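# Move the bottle-and-beaker tray onto the other bench

## Task

Move the tray so that it rests entirely on the second bench, with every bottle and beaker standing upright inside it at the end. The task fails if any bottle or beaker leans halfway over or more, or reaches the floor. It also fails if a glass beaker breaks, which happens after a drop of more than a few centimetres or a hard knock. Release the tray and move the robot away from it. The task fails if the robot falls over or ends up tilted. The result must stay in place without the robot holding it.

## Robot and tools

ROBOT. A wheeled base that drives forward and back and turns on the spot but cannot move sideways. It has a lifting column (column_m, 0 to 0.8 m), a tilting head (head_tilt_rad, -0.61 to 1.308; 0 is about level, positive looks down) and two six-joint arms, each with a two-finger gripper. Shoulder height is S = 0.90 m + column_m. Folded, the robot is 0.73 m long and 0.62 m wide, and its front is 0.40 m ahead of the column. Objects may occasionally get a small push from outside.

FRAMES. In the base frame the origin is on the floor under the column, x is forward, y is left and z is up. left_hand and right_hand are reported in this frame at the point where the fingers meet; the fingertips reach 8 mm past it. The hand's z axis runs along the fingers and its y axis along the opening. The odometry frame is the base frame at the start of the scene; its heading is positive to the left.

execute_actions. Arguments are actions (a list holding one action, or empty just to read the state) and cameras (a list of camera names, or "all"/null for all, [] for none). An action may contain:
- base: exactly one of {"translate_m": d}, a relative drive from where the base is now, in metres, -3 to 3, forward positive; or {"rotate_rad": d}, a relative turn on the spot, -3.2 to 3.2, left (counter-clockwise from above) positive.
- joints: absolute targets keyed by joint name. Arm joints left_joint1_rad..left_joint6_rad and right_joint1_rad..right_joint6_rad are in radians (joint1 ±2.879, joint2 0 to 3.141, joint3 0 to 3.019, joint4 -1.692 to 1.57, joint5 ±1.57, joint6 ±2.094). left_gripper_m and right_gripper_m are the fingertip gap in metres, 0 to 0.093. column_m and head_tilt_rad are also set here.
- speeds: optional caps for this action only: translate_m 0.05 to 0.8 m/s, rotate_rad 0.1 to 1 rad/s (the maximum is the default). A base move that would need more than 8.667 s is refused. speeds does not slow the arms.
All motions in an action start together. Any unknown key or out-of-range value rejects the whole call. Joints left out of an action may still be pushing toward their previous targets. If a result reports a stop, the remaining motion calls in that reply are skipped. A single action lasts at most 15 s.

wait: seconds, 0 to 10; returns the state and images. zoom_image: camera plus region [x0, y0, x1, y1] in pixels of that camera's latest image, at most 504 by 504. finished_scene: scene, the number of the current scene; it cannot be undone.

ARM GEOMETRY. With joint1 at -1.57 (left) or 1.57 (right) and joints 5 and 6 at 0, an arm lies in a forward-facing vertical plane 0.23 m to the side of the column. Let a = j2 - 0.35, b = 1.05 + j2 - j3, c = b - j4 (at c = 1.57 the fingers point down). The hand is about 0.12 + 0.39 sin a + 0.38 cos b + 0.25 cos c m ahead and S + 0.39 cos a - 0.38 sin b - 0.25 sin c m high. Real hands usually sit up to 5 cm lower and closer to the column, or about 12 cm with heavy or far-out loads. Reach is about 1 m from the shoulder. Below 0.4 m height, the housing blocks hands less than 0.45 m ahead. Safe loads with the fingers pointing down: 3.2 kg at 0.4 m ahead, 0.3 to 0.7 m below S; 2 kg out to 0.6 m; 1 kg out to 0.8 m. A grip holds about 2 to 6 kg. To grip, command an opening smaller than the object; if the reported opening stays 0.002 m or more above the target, something is held. Fingers are 7 cm long; the hand body is 10 cm wide. Joint changes under about 0.03 rad (0.08 rad for joints 2 and 3) may not move at all. For gentle contact, step about 0.05 rad per call from your last target.

RESULTS. base_status and joint_status say how each motion ended: done (within tolerance; for the base, the wheels turned the full amount even if they slipped); off_target (stopped short and may still push); contact_stop (base wheel stalled, or the column sensed touchdown or resistance); time_out; not_followed (a self-collision check withheld arm targets; back each moved joint off by at least 0.05 rad or move the other arm away); limit_stop_at_motor_heat. on_its_own describes what was not commanded, and "held at" means the held target. If turned_by_wheels and turned_by_imu differ by more than about 4% and at least 0.05 rad, the base hit something or slipped. base_tilt is given in degrees. motor_effort lists the wheel motors in percent, with the peak in brackets. wheel_motors_off = 1 means the wheels are cut out after overload. The results also give joint torques and motor temperatures per arm.

CAUTIONS. After the column stops on touchdown, it will not go down again until it has risen 0.2 m. A blocked arm keeps pushing and can overheat; at 100 °C that arm drops what it holds. To relieve it, send its reported positions back as targets (a held load sinks slightly when you do). After a base contact_stop, drive 0.05 m back before turning. About 3 s of hard base pushing cuts the wheel motors for 2 s. Never let the arms collide or press on each other. Keep the tray level and lower it gently so no glass falls or is struck.

CAMERAS. cam_head_left and cam_head_right are in the head and look ahead, tilted down by about head_tilt_rad. cam_left_wrist and cam_right_wrist look along the fingers, turned 0.62 rad back toward the robot when the fingers point down. nav_camera is on the front of the base, 0.23 m up, and looks forward.

Each tool is called as name([rows], argument=value, ...), one row to a line, values as JSON.

## Session

execute_actions(actions=[])

Scene clock: 0.00 s.
Joint torques (N m, as the arm reports them, + toward a larger angle): no reading
Motor temperatures (°C, as the motors report them): left_arm=[29 29 28 30 31 32] | right_arm=[30 31 29 29 30 30]
base_odometry: x=+0.000 y=+0.000 heading=+0.000 (m, m, rad; odometry frame)
turned_by_wheels: +0.000 (rad since the last result)
turned_by_imu: +0.000 (rad since the last result)
base_tilt: forward=-0.5 right=+0.0 (deg)
base_status: not commanded
joint_positions: column_m=+0.557 head_tilt_rad=+0.861 left_joint1_rad=-1.560 left_joint2_rad=+0.870 left_joint3_rad=+0.405 left_joint4_rad=-0.965 left_joint5_rad=+0.034 left_joint6_rad=-0.023 left_gripper_m=+0.095 right_joint1_rad=+1.580 right_joint2_rad=+0.850 right_joint3_rad=+0.391 right_joint4_rad=-0.969 right_joint5_rad=-0.016 right_joint6_rad=-0.106 right_gripper_m=+0.094
joint_status: not commanded
wheel_motors_off: 0
motor_effort: left_wheel=+2 right_wheel=+2 (%)
left_hand: x=+0.1457 y=+0.2208 z=+1.2592 quat_wxyz=(+0.437, +0.022, -0.899, +0.007) (m; base frame)
right_hand: x=+0.1412 y=-0.2209 z=+1.2629 quat_wxyz=(+0.436, +0.048, -0.898, -0.033) (m; base frame)
pictures: cam_head_left, cam_head_right, cam_left_wrist, cam_right_wrist, nav_camera
Images, in order (width x height): cam_head_left 504x504, cam_head_right 504x504, cam_left_wrist 504x504, cam_right_wrist 504x504, nav_camera 504x504.

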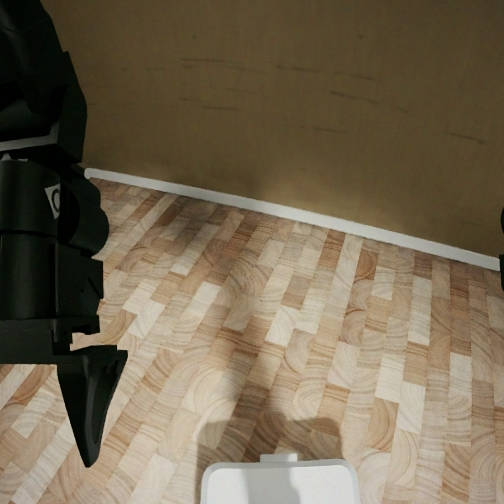

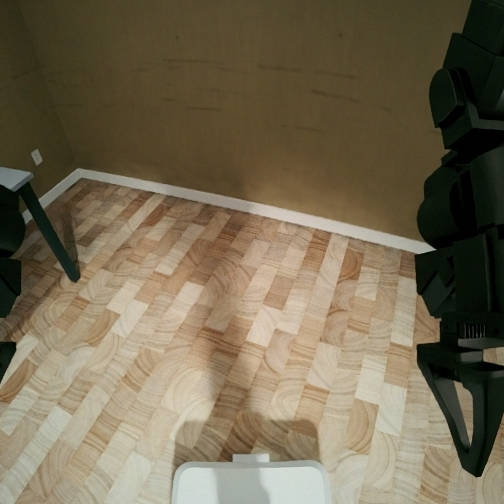

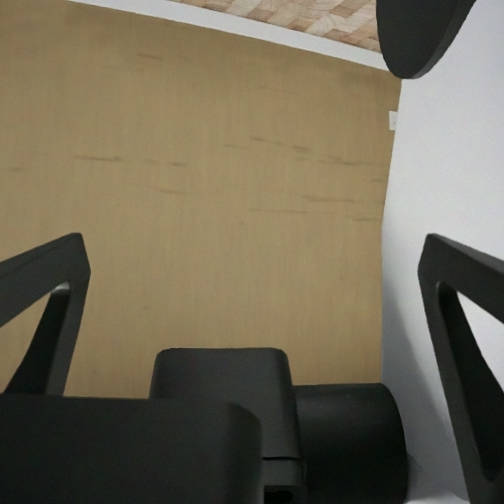

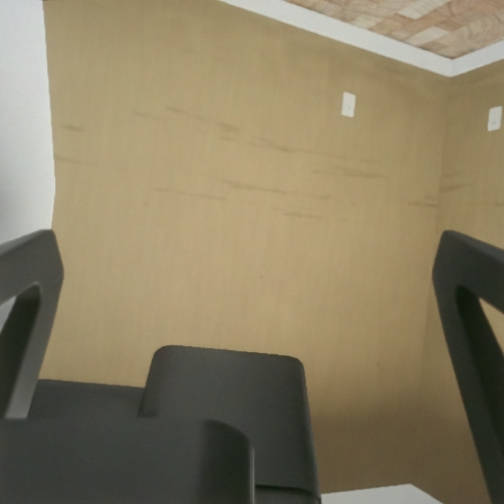

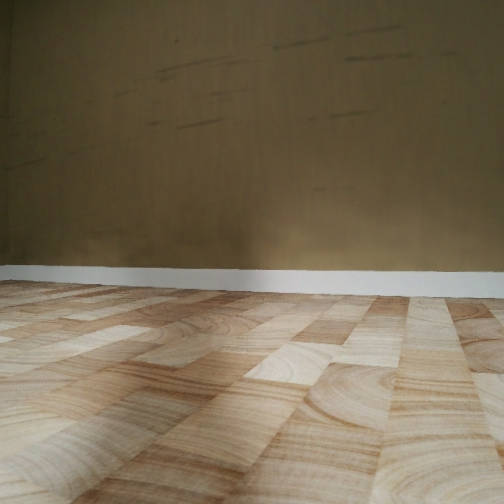

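execute_actions([
  {"base":{"rotate_rad":1.25},"joints":{"head_tilt_rad":0.6}},
])

Scene clock: 6.33 s.
Joint torques (N m, as the arm reports them, + toward a larger angle): left_arm=[-1.16 -7.18 -0.63 -1.32  0.03  0.06] | right_arm=[-0.52 -5.89 -0.68 -1.1  -0.05  0.05]
Motor temperatures (°C, as the motors report them): left_arm=[29 29 28 30 31 32] | right_arm=[30 31 29 29 30 30]
base_odometry: x=+0.000 y=+0.000 heading=+1.248 (m, m, rad; odometry frame)
turned_by_wheels: +1.248 (rad since the last result)
turned_by_imu: +1.262 (rad since the last result)
base_tilt: forward=-0.5 right=+0.1 (deg)
base_status: done
joint_positions: column_m=+0.557 head_tilt_rad=+0.617 left_joint1_rad=-1.560 left_joint2_rad=+0.870 left_joint3_rad=+0.405 left_joint4_rad=-0.965 left_joint5_rad=+0.034 left_joint6_rad=-0.023 left_gripper_m=+0.095 right_joint1_rad=+1.580 right_joint2_rad=+0.850 right_joint3_rad=+0.391 right_joint4_rad=-0.969 right_joint5_rad=-0.016 right_joint6_rad=-0.106 right_gripper_m=+0.094
joint_status: all done
wheel_motors_off: 0
motor_effort: left_wheel=-8(45) right_wheel=+7(44) (%)
left_hand: x=+0.1457 y=+0.2208 z=+1.2592 quat_wxyz=(+0.437, +0.022, -0.899, +0.007) (m; base frame)
right_hand: x=+0.1412 y=-0.2209 z=+1.2629 quat_wxyz=(+0.436, +0.048, -0.898, -0.033) (m; base frame)
pictures: cam_head_left, cam_head_right, cam_left_wrist, cam_right_wrist, nav_camera
camera_calibration (this result's frames):
cam_head_left: T_world_to_cam=[[-0.00285561, -0.999643, -0.0265544, 0.0958325], [-0.511672, 0.0242757, -0.858838, 1.35104], [0.859176, 0.0111346, -0.511558, 0.669421], [0, 0, 0, 1]] pos_world=[0.116412, 0.0555471, 1.50532]
cam_head_right: T_world_to_cam=[[-0.00293461, -0.999889, -0.0145772, -0.0221883], [-0.517066, 0.0139946, -0.855831, 1.34791], [0.855941, 0.00502586, -0.51705, 0.674549], [0, 0, 0, 1]] pos_world=[0.119519, -0.0444395, 1.50204]
Images, in order (width x height): cam_head_left 504x504, cam_head_right 504x504, cam_left_wrist 504x504, cam_right_wrist 504x504, nav_camera 504x504.

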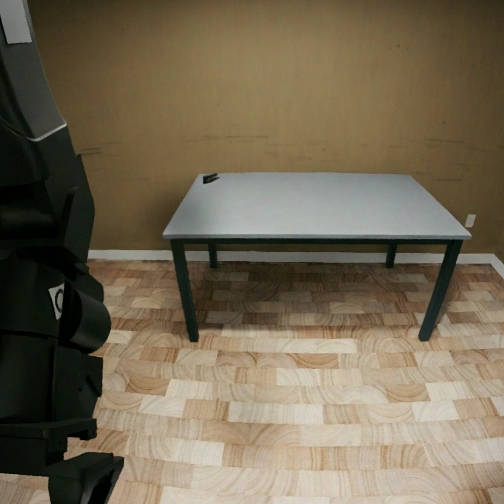

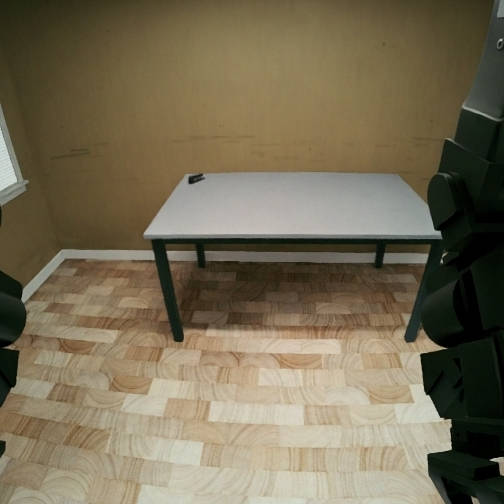

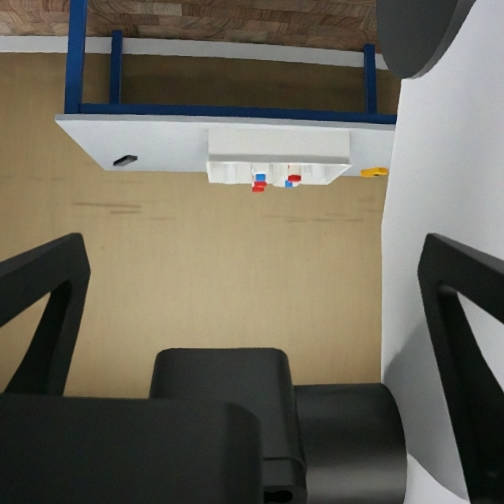

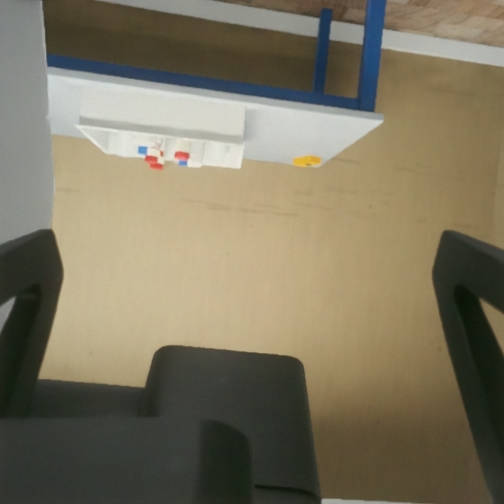

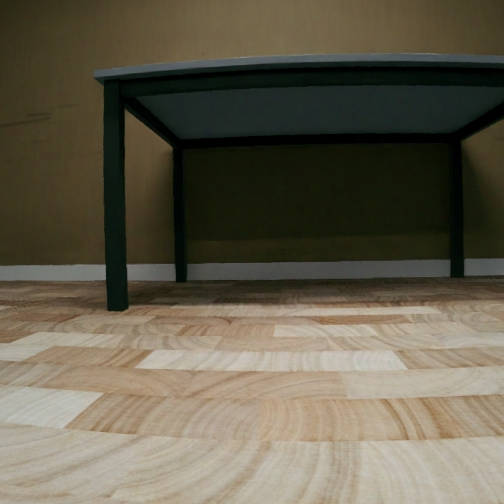

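execute_actions([
  {"base":{"rotate_rad":3.11},"joints":{"left_joint3_rad":1.0,"left_joint4_rad":-0.67,"right_joint3_rad":1.0,"right_joint4_rad":-0.67,"right_joint6_rad":0}},
], cameras=["cam_head_left","cam_head_right","nav_camera"])

Scene clock: 18.73 s.
Joint torques (N m, as the arm reports them, + toward a larger angle): left_arm=[ -1.12 -13.78   5.49   0.22   0.01   0.08] | right_arm=[ -0.16 -12.83   7.39   0.44  -0.05   0.13]
Motor temperatures (°C, as the motors report them): left_arm=[29 29 29 30 31 32] | right_arm=[30 31 29 29 30 30]
base_odometry: x=+0.000 y=+0.000 heading=-1.927 (m, m, rad; odometry frame)
turned_by_wheels: +3.108 (rad since the last result)
turned_by_imu: +3.152 (rad since the last result)
base_tilt: forward=-0.5 right=+0.1 (deg)
base_status: done
joint_positions: column_m=+0.557 head_tilt_rad=+0.617 left_joint1_rad=-1.560 left_joint2_rad=+0.868 left_joint3_rad=+0.991 left_joint4_rad=-0.671 left_joint5_rad=+0.034 left_joint6_rad=-0.023 left_gripper_m=+0.095 right_joint1_rad=+1.580 right_joint2_rad=+0.850 right_joint3_rad=+0.982 right_joint4_rad=-0.667 right_joint5_rad=-0.016 right_joint6_rad=-0.007 right_gripper_m=+0.094
joint_status: all done
wheel_motors_off: 0
motor_effort: left_wheel=-8(36) right_wheel=+8(31) (%)
left_hand: x=+0.5396 y=+0.2231 z=+1.2419 quat_wxyz=(+0.012, +0.015, -1.000, +0.012) (m; base frame)
right_hand: x=+0.5399 y=-0.2189 z=+1.2474 quat_wxyz=(+0.005, +0.006, -1.000, -0.012) (m; base frame)
pictures: cam_head_left, cam_head_right, nav_camera
camera_calibration (this result's frames):
cam_head_left: T_world_to_cam=[[-0.00285474, -0.999643, -0.0265545, 0.0958326], [-0.511644, 0.0242757, -0.858855, 1.35106], [0.859193, 0.0111346, -0.51153, 0.669377], [0, 0, 0, 1]] pos_world=[0.116413, 0.0555471, 1.50532]
cam_head_right: T_world_to_cam=[[-0.00293413, -0.999889, -0.0145773, -0.0221882], [-0.517038, 0.0139946, -0.855848, 1.34793], [0.855958, 0.00502586, -0.517022, 0.674505], [0, 0, 0, 1]] pos_world=[0.119521, -0.0444395, 1.50204]
Images, in order (width x height): cam_head_left 504x504, cam_head_right 504x504, nav_camera 504x504.

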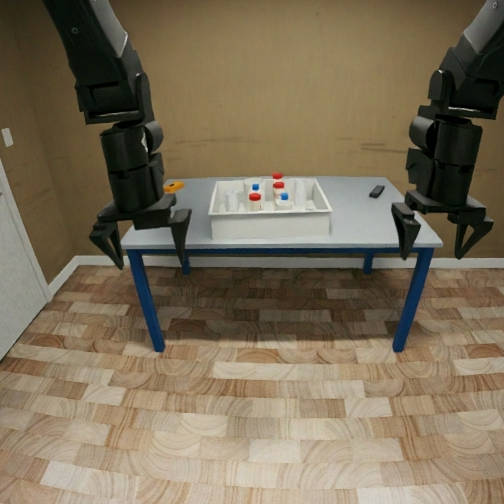

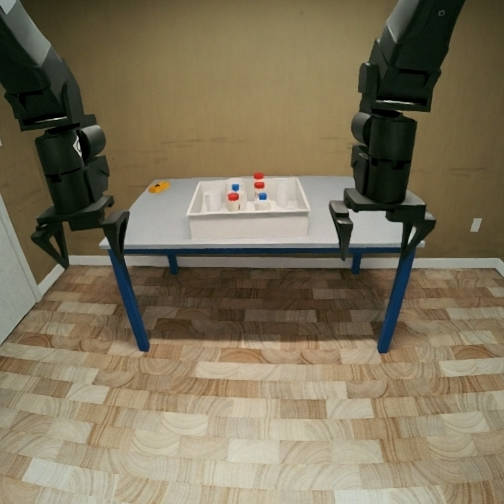

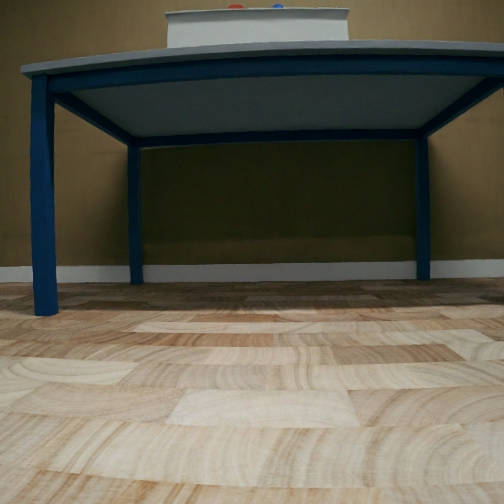

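execute_actions([
  {"base":{"translate_m":1.0},"joints":{"head_tilt_rad":1.0,"column_m":0.4,"left_joint1_rad":-1.43,"right_joint1_rad":1.43}},
])

Scene clock: 27.17 s.
Joint torques (N m, as the arm reports them, + toward a larger angle): left_arm=[ -1.57 -13.9    5.22  -0.18  -0.03   0.04] | right_arm=[ -1.09 -12.63   7.53   0.51   0.01   0.15]
Motor temperatures (°C, as the motors report them): left_arm=[29 30 29 30 31 32] | right_arm=[30 31 30 29 30 30]
base_odometry: x=-0.348 y=-0.937 heading=-1.927 (m, m, rad; odometry frame)
turned_by_wheels: +0.000 (rad since the last result)
turned_by_imu: -0.001 (rad since the last result)
base_tilt: forward=-0.5 right=+0.2 (deg)
base_status: done
joint_positions: column_m=+0.400 head_tilt_rad=+1.000 left_joint1_rad=-1.423 left_joint2_rad=+0.867 left_joint3_rad=+0.991 left_joint4_rad=-0.671 left_joint5_rad=+0.034 left_joint6_rad=-0.023 left_gripper_m=+0.095 right_joint1_rad=+1.428 right_joint2_rad=+0.849 right_joint3_rad=+0.982 right_joint4_rad=-0.667 right_joint5_rad=-0.015 right_joint6_rad=-0.007 right_gripper_m=+0.094
joint_status: all done
wheel_motors_off: 0
motor_effort: left_wheel=+0(51) right_wheel=+0(57) (%)
left_hand: x=+0.5379 y=+0.2804 z=+1.0886 quat_wxyz=(+0.011, +0.050, -0.998, -0.047) (m; base frame)
right_hand: x=+0.5379 y=-0.2818 z=+1.0943 quat_wxyz=(+0.005, -0.033, -0.998, +0.054) (m; base frame)
pictures: cam_head_left, cam_head_right, cam_left_wrist, cam_right_wrist, nav_camera
camera_calibration (this result's frames):
cam_head_left: T_world_to_cam=[[-0.0125694, -0.999643, -0.0235648, 0.0880153], [-0.79548, 0.0242757, -0.605494, 0.879563], [0.60585, 0.0111346, -0.795501, 0.995523], [0, 0, 0, 1]] pos_world=[0.0976436, 0.0555471, 1.32658]
cam_head_right: T_world_to_cam=[[-0.0081681, -0.999889, -0.0124254, -0.0271925], [-0.79936, 0.0139946, -0.600689, 0.874337], [0.600797, 0.00502586, -0.799386, 0.997654], [0, 0, 0, 1]] pos_world=[0.0993001, -0.0444395, 1.32238]
cam_left_wrist: T_world_to_cam=[[0.12446, -0.988244, -0.0887902, 0.304111], [-0.79037, -0.152842, 0.593258, -0.170829], [-0.599855, -0.0036597, -0.800101, 1.31761], [0, 0, 0, 1]] pos_world=[0.617506, 0.279248, 1.18257]
cam_right_wrist: T_world_to_cam=[[-0.0749859, -0.992189, 0.0996916, -0.344841], [-0.813349, 0.118695, 0.569539, -0.147647], [-0.576923, -0.0383767, -0.815896, 1.31456], [0, 0, 0, 1]] pos_world=[0.612454, -0.274174, 1.19101]
Images, in order (width x height): cam_head_left 504x504, cam_head_right 504x504, cam_left_wrist 504x504, cam_right_wrist 504x504, nav_camera 504x504.

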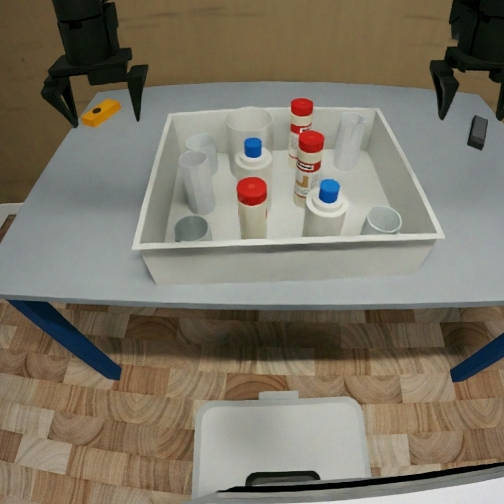

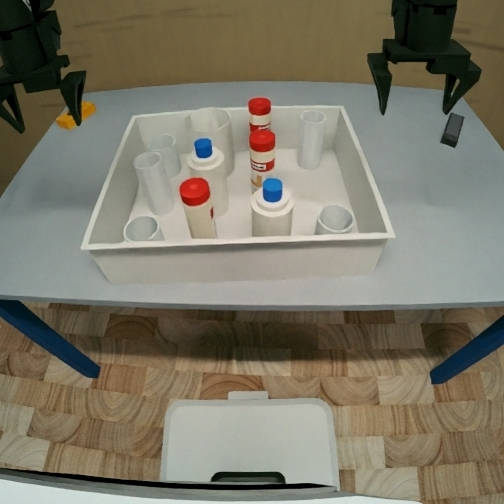

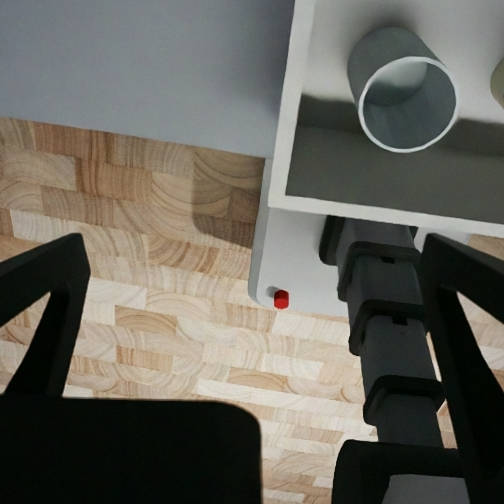

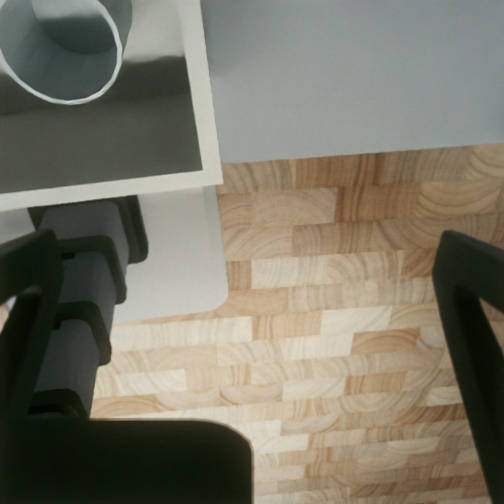

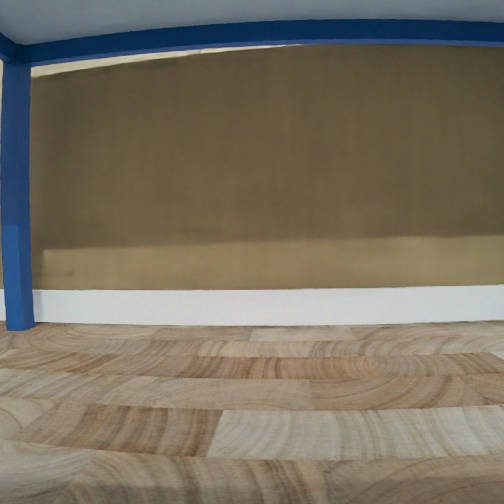

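execute_actions([
  {"base":{"translate_m":0.12},"joints":{"column_m":0.45,"left_joint1_rad":-1.47,"right_joint1_rad":1.48,"left_joint2_rad":1.25,"right_joint2_rad":1.25,"left_joint3_rad":1.1,"right_joint3_rad":1.1,"left_joint4_rad":-0.37,"right_joint4_rad":-0.37,"left_gripper_m":0.06,"right_gripper_m":0.06}},
])

Scene clock: 37.27 s.
Joint torques (N m, as the arm reports them, + toward a larger angle): left_arm=[ -0.46 -16.42   3.34   0.54   0.     0.06] | right_arm=[ -0.41 -15.4    4.43   0.83   0.     0.14]
Motor temperatures (°C, as the motors report them): left_arm=[29 30 29 30 31 32] | right_arm=[30 31 30 29 30 30]
base_odometry: x=-0.390 y=-1.050 heading=-1.927 (m, m, rad; odometry frame)
turned_by_wheels: +0.000 (rad since the last result)
turned_by_imu: +0.000 (rad since the last result)
base_tilt: forward=-0.5 right=+0.1 (deg)
base_status: done
joint_positions: column_m=+0.450 head_tilt_rad=+1.001 left_joint1_rad=-1.469 left_joint2_rad=+1.253 left_joint3_rad=+1.094 left_joint4_rad=-0.381 left_joint5_rad=+0.034 left_joint6_rad=-0.023 left_gripper_m=+0.060 right_joint1_rad=+1.473 right_joint2_rad=+1.259 right_joint3_rad=+1.091 right_joint4_rad=-0.375 right_joint5_rad=-0.015 right_joint6_rad=-0.007 right_gripper_m=+0.060
joint_status: all done
wheel_motors_off: 0
motor_effort: left_wheel=+0(27) right_wheel=+1(31) (%)
left_hand: x=+0.5584 y=+0.2752 z=+0.9887 quat_wxyz=(+0.007, +0.038, -0.999, -0.027) (m; base frame)
right_hand: x=+0.5552 y=-0.2772 z=+0.9856 quat_wxyz=(+0.010, -0.021, -0.999, +0.034) (m; base frame)
pictures: cam_head_left, cam_head_right, cam_left_wrist, cam_right_wrist, nav_camera
camera_calibration (this result's frames):
cam_head_left: T_world_to_cam=[[-0.0125789, -0.999643, -0.0235598, 0.089183], [-0.795723, 0.0242757, -0.605174, 0.909295], [0.60553, 0.0111346, -0.795745, 1.03554], [0, 0, 0, 1]] pos_world=[0.0976197, 0.0555471, 1.37641]
cam_head_right: T_world_to_cam=[[-0.00817309, -0.999889, -0.0124221, -0.0265776], [-0.799601, 0.0139946, -0.600368, 0.903827], [0.600476, 0.00502586, -0.799627, 1.03786], [0, 0, 0, 1]] pos_world=[0.0992745, -0.0444395, 1.3722]
cam_left_wrist: T_world_to_cam=[[0.101039, -0.993705, -0.0483833, 0.262129], [-0.79894, -0.110024, 0.591261, -0.101167], [-0.592862, -0.021085, -0.805028, 1.25576], [0, 0, 0, 1]] pos_world=[0.637179, 0.275826, 1.08342]
cam_right_wrist: T_world_to_cam=[[-0.0526266, -0.996796, 0.0602392, -0.302957], [-0.810494, 0.0778748, 0.580548, -0.0959742], [-0.583379, -0.0182712, -0.811995, 1.24131], [0, 0, 0, 1]] pos_world=[0.630423, -0.271832, 1.0819]
Images, in order (width x height): cam_head_left 504x504, cam_head_right 504x504, cam_left_wrist 504x504, cam_right_wrist 504x504, nav_camera 504x504.

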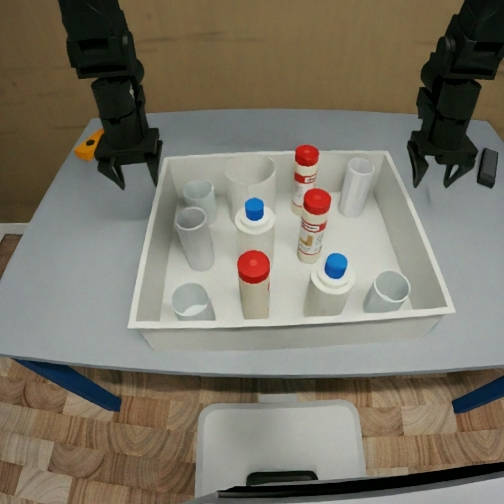

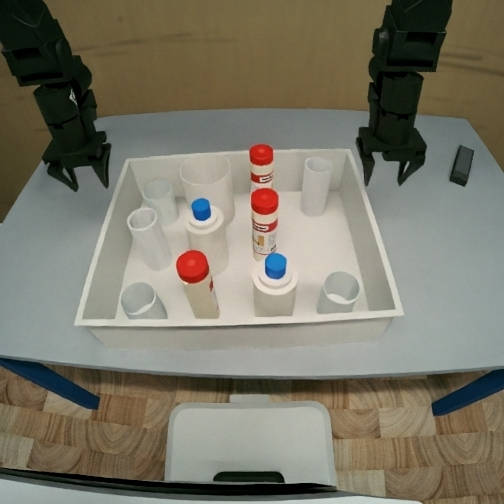

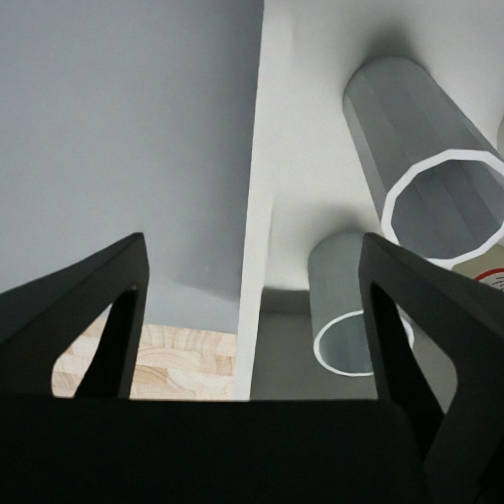

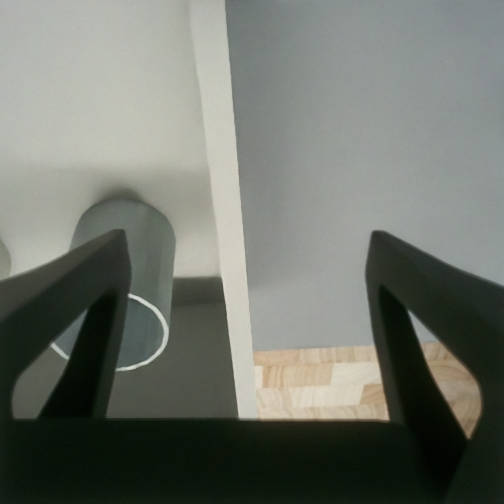

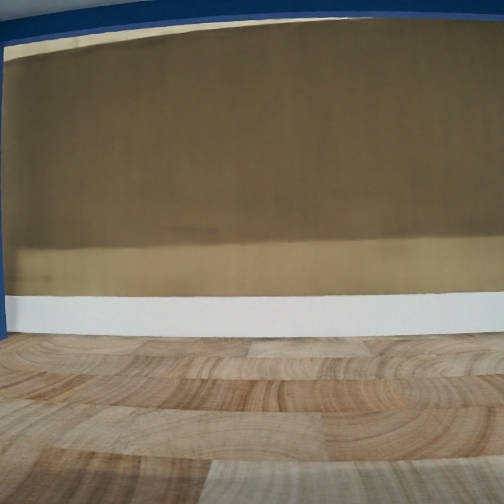

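execute_actions([
  {"base":{"translate_m":-0.03},"joints":{"column_m":0.33,"left_joint6_rad":0.05,"right_joint6_rad":-0.08}},
])

Scene clock: 44.67 s.
Joint torques (N m, as the arm reports them, + toward a larger angle): left_arm=[ -0.23 -16.19   3.53   0.41   0.     0.21] | right_arm=[ -0.8  -14.73   4.42   0.82  -0.01  -0.03]
Motor temperatures (°C, as the motors report them): left_arm=[29 30 29 30 31 32] | right_arm=[30 32 30 29 30 30]
base_odometry: x=-0.380 y=-1.022 heading=-1.927 (m, m, rad; odometry frame)
turned_by_wheels: +0.000 (rad since the last result)
turned_by_imu: +0.000 (rad since the last result)
base_tilt: forward=-0.6 right=+0.1 (deg)
base_status: done
joint_positions: column_m=+0.330 head_tilt_rad=+1.001 left_joint1_rad=-1.469 left_joint2_rad=+1.252 left_joint3_rad=+1.094 left_joint4_rad=-0.380 left_joint5_rad=+0.034 left_joint6_rad=+0.039 left_gripper_m=+0.060 right_joint1_rad=+1.473 right_joint2_rad=+1.258 right_joint3_rad=+1.091 right_joint4_rad=-0.374 right_joint5_rad=-0.015 right_joint6_rad=-0.074 right_gripper_m=+0.060
joint_status: all done
wheel_motors_off: 0
motor_effort: left_wheel=+0(27) right_wheel=+0(28) (%)
left_hand: x=+0.5587 y=+0.2752 z=+0.8690 quat_wxyz=(+0.007, +0.006, -1.000, -0.027) (m; base frame)
right_hand: x=+0.5559 y=-0.2772 z=+0.8661 quat_wxyz=(+0.010, +0.012, -0.999, +0.034) (m; base frame)
pictures: cam_head_left, cam_head_right, cam_left_wrist, cam_right_wrist, nav_camera
camera_calibration (this result's frames):
cam_head_left: T_world_to_cam=[[-0.0125827, -0.999643, -0.0235577, 0.0863573], [-0.795822, 0.0242757, -0.605044, 0.836611], [0.6054, 0.0111346, -0.795844, 0.94032], [0, 0, 0, 1]] pos_world=[0.0976099, 0.0555471, 1.25657]
cam_head_right: T_world_to_cam=[[-0.00817512, -0.999889, -0.0124208, -0.0280678], [-0.799699, 0.0139946, -0.600237, 0.831718], [0.600345, 0.00502586, -0.799725, 0.942177], [0, 0, 0, 1]] pos_world=[0.0992641, -0.0444395, 1.25236]
cam_left_wrist: T_world_to_cam=[[0.0389833, -0.998103, -0.0476558, 0.29156], [-0.802935, -0.0596776, 0.593071, -0.043347], [-0.59479, 0.0151447, -0.803738, 1.1496], [0, 0, 0, 1]] pos_world=[0.637601, 0.27101, 0.963581]
cam_right_wrist: T_world_to_cam=[[0.0145201, -0.998149, 0.0590623, -0.33241], [-0.8123, 0.0226687, 0.582799, -0.0423093], [-0.583059, -0.0564386, -0.810467, 1.13264], [0, 0, 0, 1]] pos_world=[0.630853, -0.266911, 0.962256]
Images, in order (width x height): cam_head_left 504x504, cam_head_right 504x504, cam_left_wrist 504x504, cam_right_wrist 504x504, nav_camera 504x504.

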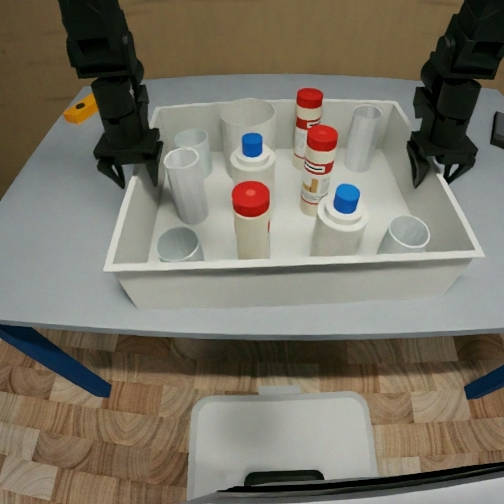

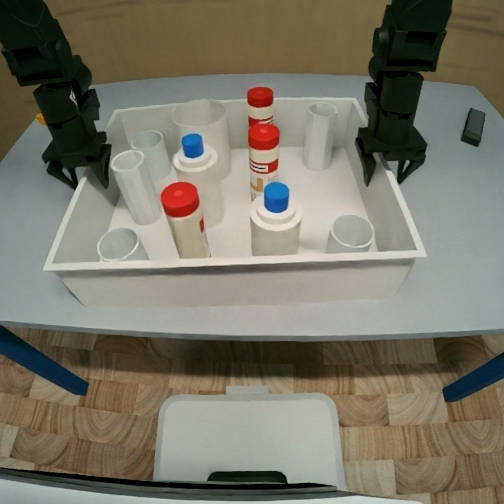

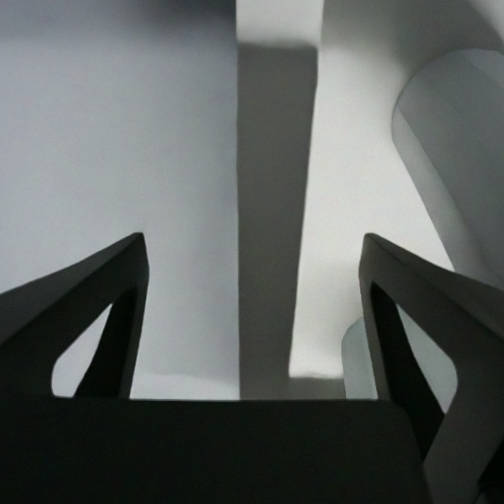

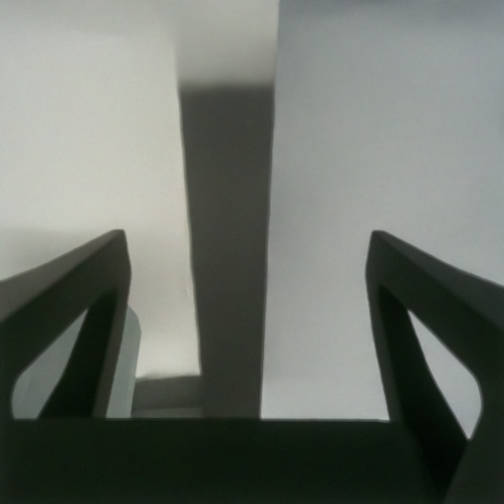

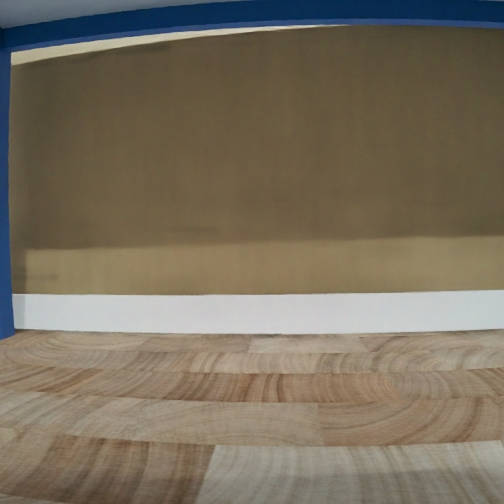

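Tips about at the rim; go 3.5 cm lower.

execute_actions([
  {"joints":{"column_m":0.295}},
], cameras=[])

execute_actions([
  {"joints":{"left_gripper_m":0,"right_gripper_m":0}},
], cameras=["cam_head_left"])

execute_actions([
  {"joints":{"column_m":0.34}},
], cameras=["cam_head_left"])

Scene clock: 60.57 s.
Joint torques (N m, as the arm reports them, + toward a larger angle): left_arm=[ -0.3  -16.02   3.57   0.4   -0.02   0.19] | right_arm=[ -0.96 -14.37   4.43   0.7    0.01  -0.04]
Motor temperatures (°C, as the motors report them): left_arm=[29 30 29 30 31 32] | right_arm=[30 32 30 29 30 30]
base_odometry: x=-0.380 y=-1.022 heading=-1.927 (m, m, rad; odometry frame)
turned_by_wheels: +0.000 (rad since the last result)
turned_by_imu: +0.000 (rad since the last result)
base_tilt: forward=-0.6 right=+0.2 (deg)
base_status: not commanded
joint_positions: column_m=+0.295 head_tilt_rad=+1.001 left_joint1_rad=-1.469 left_joint2_rad=+1.252 left_joint3_rad=+1.094 left_joint4_rad=-0.380 left_joint5_rad=+0.034 left_joint6_rad=+0.039 left_gripper_m=+0.060 right_joint1_rad=+1.473 right_joint2_rad=+1.244 right_joint3_rad=+1.091 right_joint4_rad=-0.374 right_joint5_rad=-0.016 right_joint6_rad=-0.074 right_gripper_m=+0.060
joint_status: all done
wheel_motors_off: 0
motor_effort: left_wheel=+0(2) right_wheel=+1(2) (%)
left_hand: x=+0.5587 y=+0.2752 z=+0.8340 quat_wxyz=(+0.007, +0.006, -1.000, -0.027) (m; base frame)
right_hand: x=+0.5610 y=-0.2769 z=+0.8372 quat_wxyz=(+0.003, +0.012, -0.999, +0.034) (m; base frame)
pictures: none
No camera images: the call's "cameras" was empty. Leave "cameras" out to get every camera's image.

Scene clock: 61.20 s.
Joint torques (N m, as the arm reports them, + toward a larger angle): left_arm=[ -0.89 -16.18   3.42   0.32  -1.28   0.15] | right_arm=[ -0.77 -14.15   4.42   0.76   1.75   0.16]
Motor temperatures (°C, as the motors report them): left_arm=[29 30 29 30 31 32] | right_arm=[30 32 30 29 30 30]
base_odometry: x=-0.380 y=-1.022 heading=-1.927 (m, m, rad; odometry frame)
turned_by_wheels: +0.000 (rad since the last result)
turned_by_imu: +0.000 (rad since the last result)
base_tilt: forward=-0.5 right=+0.1 (deg)
base_status: not commanded
joint_positions: column_m=+0.295 head_tilt_rad=+1.001 left_joint1_rad=-1.464 left_joint2_rad=+1.252 left_joint3_rad=+1.094 left_joint4_rad=-0.379 left_joint5_rad=+0.075 left_joint6_rad=+0.042 left_gripper_m=+0.007 right_joint1_rad=+1.472 right_joint2_rad=+1.244 right_joint3_rad=+1.091 right_joint4_rad=-0.374 right_joint5_rad=-0.057 right_joint6_rad=-0.090 right_gripper_m=+0.009
joint_status: left_gripper_m off_target (ended at +0.007, target +0.000); right_gripper_m off_target (ended at +0.009, target +0.000)
wheel_motors_off: 0
motor_effort: left_wheel=-1(0) right_wheel=+1(2) (%)
left_hand: x=+0.5592 y=+0.2708 z=+0.8340 quat_wxyz=(+0.006, +0.006, -1.000, -0.008) (m; base frame)
right_hand: x=+0.5613 y=-0.2705 z=+0.8369 quat_wxyz=(+0.002, +0.020, -1.000, +0.014) (m; base frame)
pictures: cam_head_left
camera_calibration (this result's frames):
cam_head_left: T_world_to_cam=[[-0.0125827, -0.999643, -0.0235577, 0.0855328], [-0.795822, 0.0242757, -0.605044, 0.815433], [0.6054, 0.0111346, -0.795844, 0.912464], [0, 0, 0, 1]] pos_world=[0.0976099, 0.0555471, 1.22157]
Images, in order (width x height): cam_head_left 504x504.

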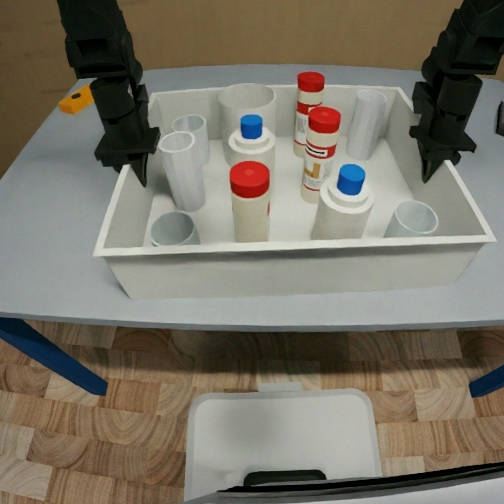

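Scene clock: 62.37 s.
Joint torques (N m, as the arm reports them, + toward a larger angle): left_arm=[ -0.54 -21.46   2.76  -0.44  -1.48   0.09] | right_arm=[ -1.13 -18.95   3.63   0.05   2.21   0.18]
Motor temperatures (°C, as the motors report them): left_arm=[29 30 29 30 31 32] | right_arm=[30 32 30 29 30 30]
base_odometry: x=-0.380 y=-1.022 heading=-1.927 (m, m, rad; odometry frame)
turned_by_wheels: +0.000 (rad since the last result)
turned_by_imu: +0.000 (rad since the last result)
base_tilt: forward=-0.4 right=+0.1 (deg)
base_status: not commanded
joint_positions: column_m=+0.340 head_tilt_rad=+1.001 left_joint1_rad=-1.464 left_joint2_rad=+1.327 left_joint3_rad=+1.094 left_joint4_rad=-0.353 left_joint5_rad=+0.080 left_joint6_rad=+0.046 left_gripper_m=+0.007 right_joint1_rad=+1.472 right_joint2_rad=+1.312 right_joint3_rad=+1.091 right_joint4_rad=-0.359 right_joint5_rad=-0.067 right_joint6_rad=-0.092 right_gripper_m=+0.008
joint_status: all done
wheel_motors_off: 0
motor_effort: left_wheel=-2(2) right_wheel=+0(2) (%)
left_hand: x=+0.5371 y=+0.2717 z=+0.8469 quat_wxyz=(+0.030, +0.006, -1.000, -0.005) (m; base frame)
right_hand: x=+0.5398 y=-0.2701 z=+0.8528 quat_wxyz=(+0.027, +0.019, -0.999, +0.007) (m; base frame)
pictures: cam_head_left
camera_calibration (this result's frames):
cam_head_left: T_world_to_cam=[[-0.0125827, -0.999643, -0.0235577, 0.0865882], [-0.795822, 0.0242757, -0.605044, 0.84254], [0.6054, 0.0111346, -0.795844, 0.948119], [0, 0, 0, 1]] pos_world=[0.0976099, 0.0555471, 1.26637]
Images, in order (width x height): cam_head_left 504x504.

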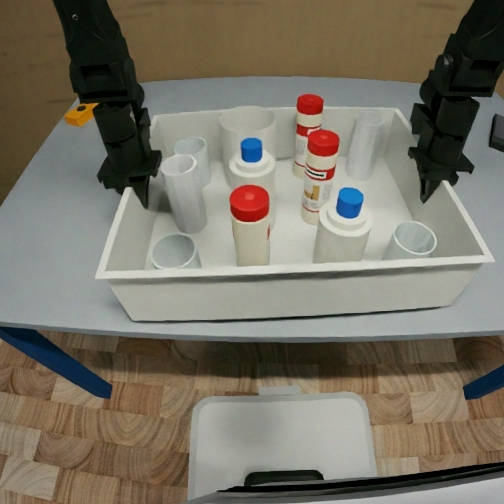

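execute_actions([
  {"joints":{"column_m":0.44,"left_joint4_rad":-0.3,"right_joint4_rad":-0.3,"left_joint5_rad":0.08,"right_joint5_rad":-0.067}},
], cameras=["cam_head_left"])

execute_actions([
  {"base":{"translate_m":-0.9},"speeds":{"translate_m":0.25}},
], cameras=["cam_head_left"])

execute_actions([
  {"base":{"rotate_rad":-3.14},"speeds":{"rotate_rad":0.45},"joints":{"head_tilt_rad":0.7}},
], cameras=["cam_head_left","nav_camera"])

Scene clock: 73.30 s.
Joint torques (N m, as the arm reports them, + toward a larger angle): left_arm=[ -1.63 -21.23   2.86   0.16  -0.88   0.09] | right_arm=[ -1.01 -19.53   3.71   0.67   1.43   0.17]
Motor temperatures (°C, as the motors report them): left_arm=[29 31 29 30 32 32] | right_arm=[30 33 30 29 32 30]
base_odometry: x=-0.380 y=-1.022 heading=-1.927 (m, m, rad; odometry frame)
turned_by_wheels: +0.000 (rad since the last result)
turned_by_imu: +0.000 (rad since the last result)
base_tilt: forward=-0.5 right=+0.1 (deg)
base_status: not commanded
joint_positions: column_m=+0.440 head_tilt_rad=+1.001 left_joint1_rad=-1.456 left_joint2_rad=+1.336 left_joint3_rad=+1.091 left_joint4_rad=-0.299 left_joint5_rad=+0.107 left_joint6_rad=+0.047 left_gripper_m=+0.006 right_joint1_rad=+1.470 right_joint2_rad=+1.324 right_joint3_rad=+1.091 right_joint4_rad=-0.302 right_joint5_rad=-0.101 right_joint6_rad=-0.093 right_gripper_m=+0.006
joint_status: right_joint5_rad time_out (moved -0.034 of +0.000); the others done
wheel_motors_off: 0
on_its_own: right_joint5_rad reads -0.101 and still pushes toward -0.067 since a time_out
motor_effort: left_wheel=-1(2) right_wheel=+1(1) (%)
left_hand: x=+0.5448 y=+0.2729 z=+0.9426 quat_wxyz=(+0.008, +0.006, -1.000, +0.004) (m; base frame)
right_hand: x=+0.5491 y=-0.2664 z=+0.9472 quat_wxyz=(+0.004, +0.021, -1.000, -0.007) (m; base frame)
pictures: cam_head_left
camera_calibration (this result's frames):
cam_head_left: T_world_to_cam=[[-0.0125827, -0.999643, -0.0235577, 0.0889436], [-0.795822, 0.0242757, -0.605044, 0.903036], [0.6054, 0.0111346, -0.795844, 1.02769], [0, 0, 0, 1]] pos_world=[0.0976099, 0.0555471, 1.36635]
Images, in order (width x height): cam_head_left 504x504.

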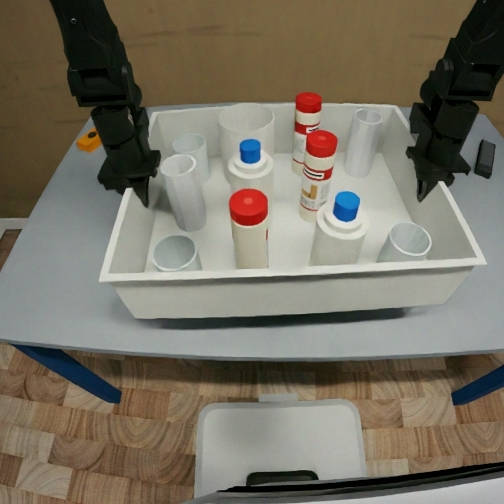

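not run: a stop came earlier in this reply.

not run: a stop came earlier in this reply.

execute_actions([
  {"base":{"translate_m":-0.9},"speeds":{"translate_m":0.25}},
], cameras=[])

execute_actions([
  {"base":{"rotate_rad":-3.14},"speeds":{"rotate_rad":0.45},"joints":{"column_m":0.52}},
], cameras=["cam_head_left","nav_camera"])

execute_actions([
  {"base":{"translate_m":1.3},"speeds":{"translate_m":0.25}},
])

Scene clock: 84.60 s.
Joint torques (N m, as the arm reports them, + toward a larger angle): left_arm=[ -1.42 -21.78   3.2   -0.27  -0.87   0.09] | right_arm=[ -0.58 -20.1    4.05   0.63   1.42   0.19]
Motor temperatures (°C, as the motors report them): left_arm=[29 32 29 30 32 32] | right_arm=[30 33 30 29 32 30]
base_odometry: x=-0.066 y=-0.178 heading=-1.928 (m, m, rad; odometry frame)
turned_by_wheels: -0.001 (rad since the last result)
turned_by_imu: -0.001 (rad since the last result)
base_tilt: forward=-0.5 right=+0.1 (deg)
base_status: done
joint_positions: column_m=+0.440 head_tilt_rad=+1.001 left_joint1_rad=-1.456 left_joint2_rad=+1.338 left_joint3_rad=+1.086 left_joint4_rad=-0.295 left_joint5_rad=+0.107 left_joint6_rad=+0.047 left_gripper_m=+0.006 right_joint1_rad=+1.470 right_joint2_rad=+1.326 right_joint3_rad=+1.086 right_joint4_rad=-0.299 right_joint5_rad=-0.101 right_joint6_rad=-0.093 right_gripper_m=+0.006
joint_status: not commanded
wheel_motors_off: 0
on_its_own: right_joint5_rad reads -0.101 and still pushes toward -0.067 since a time_out
motor_effort: left_wheel=-2(35) right_wheel=+1(27) (%)
left_hand: x=+0.5414 y=+0.2729 z=+0.9411 quat_wxyz=(+0.010, +0.006, -1.000, +0.004) (m; base frame)
right_hand: x=+0.5458 y=-0.2663 z=+0.9459 quat_wxyz=(+0.006, +0.020, -1.000, -0.007) (m; base frame)
pictures: none
No camera images: the call's "cameras" was empty. Leave "cameras" out to get every camera's image.

Scene clock: 92.97 s.
Joint torques (N m, as the arm reports them, + toward a larger angle): left_arm=[ -1.26 -21.48   3.3   -0.03  -0.94   0.08] | right_arm=[ -0.81 -19.9    4.03   0.61   1.6    0.19]
Motor temperatures (°C, as the motors report them): left_arm=[29 32 29 30 32 32] | right_arm=[30 33 30 29 33 30]
base_odometry: x=-0.066 y=-0.178 heading=+1.218 (m, m, rad; odometry frame)
turned_by_wheels: -3.137 (rad since the last result)
turned_by_imu: -3.181 (rad since the last result)
base_tilt: forward=-0.5 right=+0.1 (deg)
base_status: done
joint_positions: column_m=+0.520 head_tilt_rad=+1.001 left_joint1_rad=-1.455 left_joint2_rad=+1.338 left_joint3_rad=+1.086 left_joint4_rad=-0.295 left_joint5_rad=+0.110 left_joint6_rad=+0.048 left_gripper_m=+0.006 right_joint1_rad=+1.468 right_joint2_rad=+1.326 right_joint3_rad=+1.086 right_joint4_rad=-0.299 right_joint5_rad=-0.105 right_joint6_rad=-0.092 right_gripper_m=+0.006
joint_status: all done
wheel_motors_off: 0
on_its_own: right_joint5_rad reads -0.105 and still pushes toward -0.067 since a time_out
motor_effort: left_wheel=+7(61) right_wheel=-9(40) (%)
left_hand: x=+0.5414 y=+0.2726 z=+1.0212 quat_wxyz=(+0.010, +0.006, -1.000, +0.005) (m; base frame)
right_hand: x=+0.5458 y=-0.2667 z=+1.0260 quat_wxyz=(+0.006, +0.020, -1.000, -0.008) (m; base frame)
pictures: cam_head_left, nav_camera
camera_calibration (this result's frames):
cam_head_left: T_world_to_cam=[[-0.0125834, -0.999643, -0.0235574, 0.0908279], [-0.795838, 0.0242757, -0.605023, 0.951412], [0.605379, 0.0111346, -0.795859, 1.09139], [0, 0, 0, 1]] pos_world=[0.0976084, 0.0555471, 1.44636]
Images, in order (width x height): cam_head_left 504x504, nav_camera 504x504.

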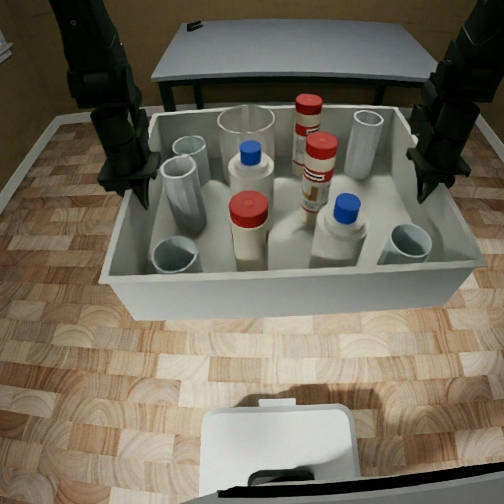

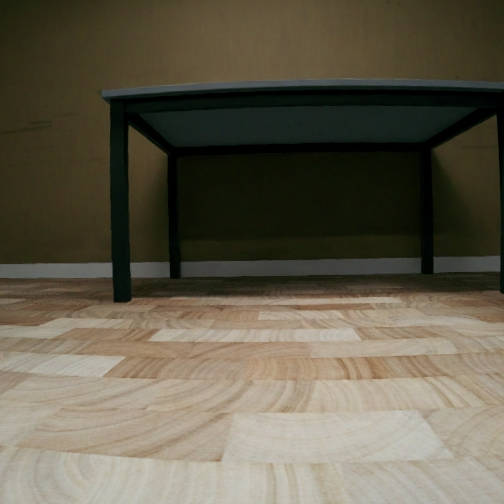

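Scene clock: 99.40 s.
Joint torques (N m, as the arm reports them, + toward a larger angle): left_arm=[ -1.34 -21.69   3.32  -0.09  -0.95   0.08] | right_arm=[ -0.59 -20.19   4.02   0.51   1.59   0.21]
Motor temperatures (°C, as the motors report them): left_arm=[29 32 29 30 32 32] | right_arm=[30 33 30 29 33 30]
base_odometry: x=+0.384 y=+1.042 heading=+1.217 (m, m, rad; odometry frame)
turned_by_wheels: -0.001 (rad since the last result)
turned_by_imu: -0.002 (rad since the last result)
base_tilt: forward=-0.6 right=+0.1 (deg)
base_status: done
joint_positions: column_m=+0.520 head_tilt_rad=+1.001 left_joint1_rad=-1.455 left_joint2_rad=+1.339 left_joint3_rad=+1.085 left_joint4_rad=-0.295 left_joint5_rad=+0.110 left_joint6_rad=+0.048 left_gripper_m=+0.006 right_joint1_rad=+1.468 right_joint2_rad=+1.327 right_joint3_rad=+1.085 right_joint4_rad=-0.299 right_joint5_rad=-0.105 right_joint6_rad=-0.092 right_gripper_m=+0.006
joint_status: not commanded
wheel_motors_off: 0
on_its_own: right_joint5_rad reads -0.105 and still pushes toward -0.067 since a time_out
motor_effort: left_wheel=-3(55) right_wheel=+1(56) (%)
left_hand: x=+0.5409 y=+0.2726 z=+1.0206 quat_wxyz=(+0.011, +0.006, -1.000, +0.005) (m; base frame)
right_hand: x=+0.5453 y=-0.2667 z=+1.0256 quat_wxyz=(+0.006, +0.020, -1.000, -0.008) (m; base frame)
pictures: cam_head_left, cam_head_right, cam_left_wrist, cam_right_wrist, nav_camera
camera_calibration (this result's frames):
cam_head_left: T_world_to_cam=[[-0.0125834, -0.999643, -0.0235574, 0.0908279], [-0.795838, 0.0242757, -0.605023, 0.951412], [0.605379, 0.0111346, -0.795859, 1.09139], [0, 0, 0, 1]] pos_world=[0.0976084, 0.0555471, 1.44636]
cam_head_right: T_world_to_cam=[[-0.00817545, -0.999889, -0.0124206, -0.0257108], [-0.799715, 0.0139946, -0.600217, 0.945606], [0.600324, 0.00502586, -0.799741, 1.09398], [0, 0, 0, 1]] pos_world=[0.0992624, -0.0444395, 1.44215]
cam_left_wrist: T_world_to_cam=[[0.038523, -0.999125, 0.0162894, 0.232205], [-0.798792, -0.0209963, 0.601241, -0.168827], [-0.600373, -0.0361734, -0.798901, 1.27296], [0, 0, 0, 1]] pos_world=[0.620451, 0.274505, 1.1147]
cam_right_wrist: T_world_to_cam=[[0.0290383, -0.999234, -0.0262216, -0.251916], [-0.815245, -0.0388542, 0.577811, -0.153771], [-0.578387, 0.00459834, -0.815749, 1.27546], [0, 0, 0, 1]] pos_world=[0.619665, -0.263563, 1.1227]
Images, in order (width x height): cam_head_left 504x504, cam_head_right 504x504, cam_left_wrist 504x504, cam_right_wrist 504x504, nav_camera 504x504.

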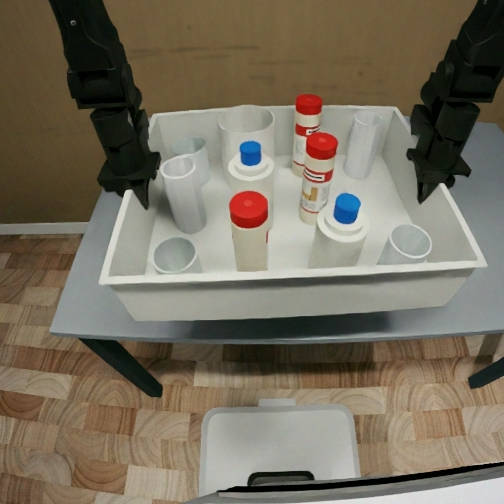

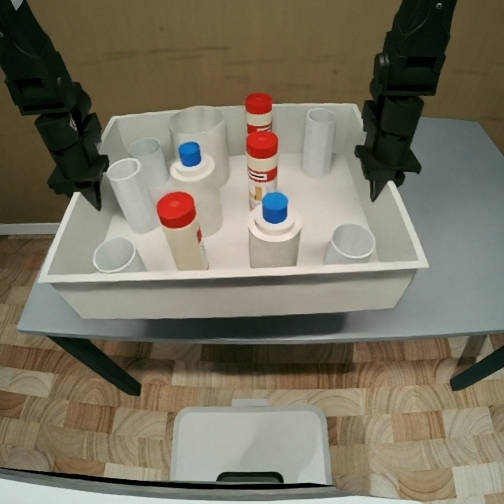

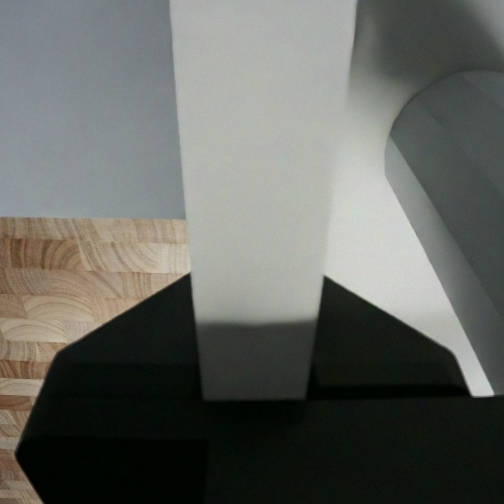

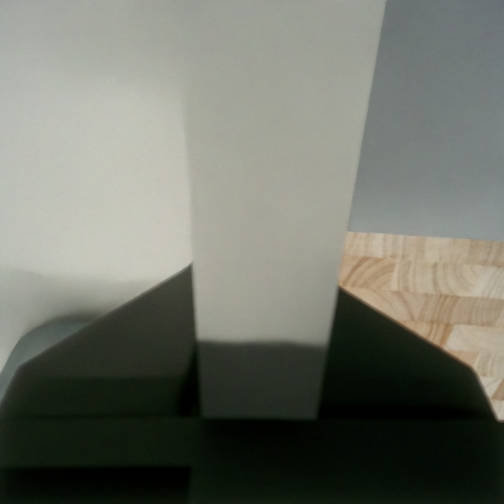

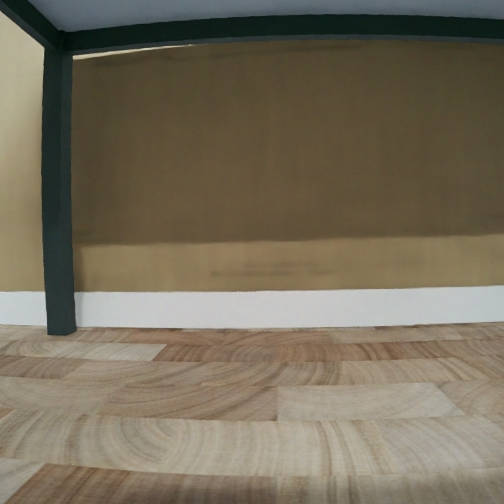

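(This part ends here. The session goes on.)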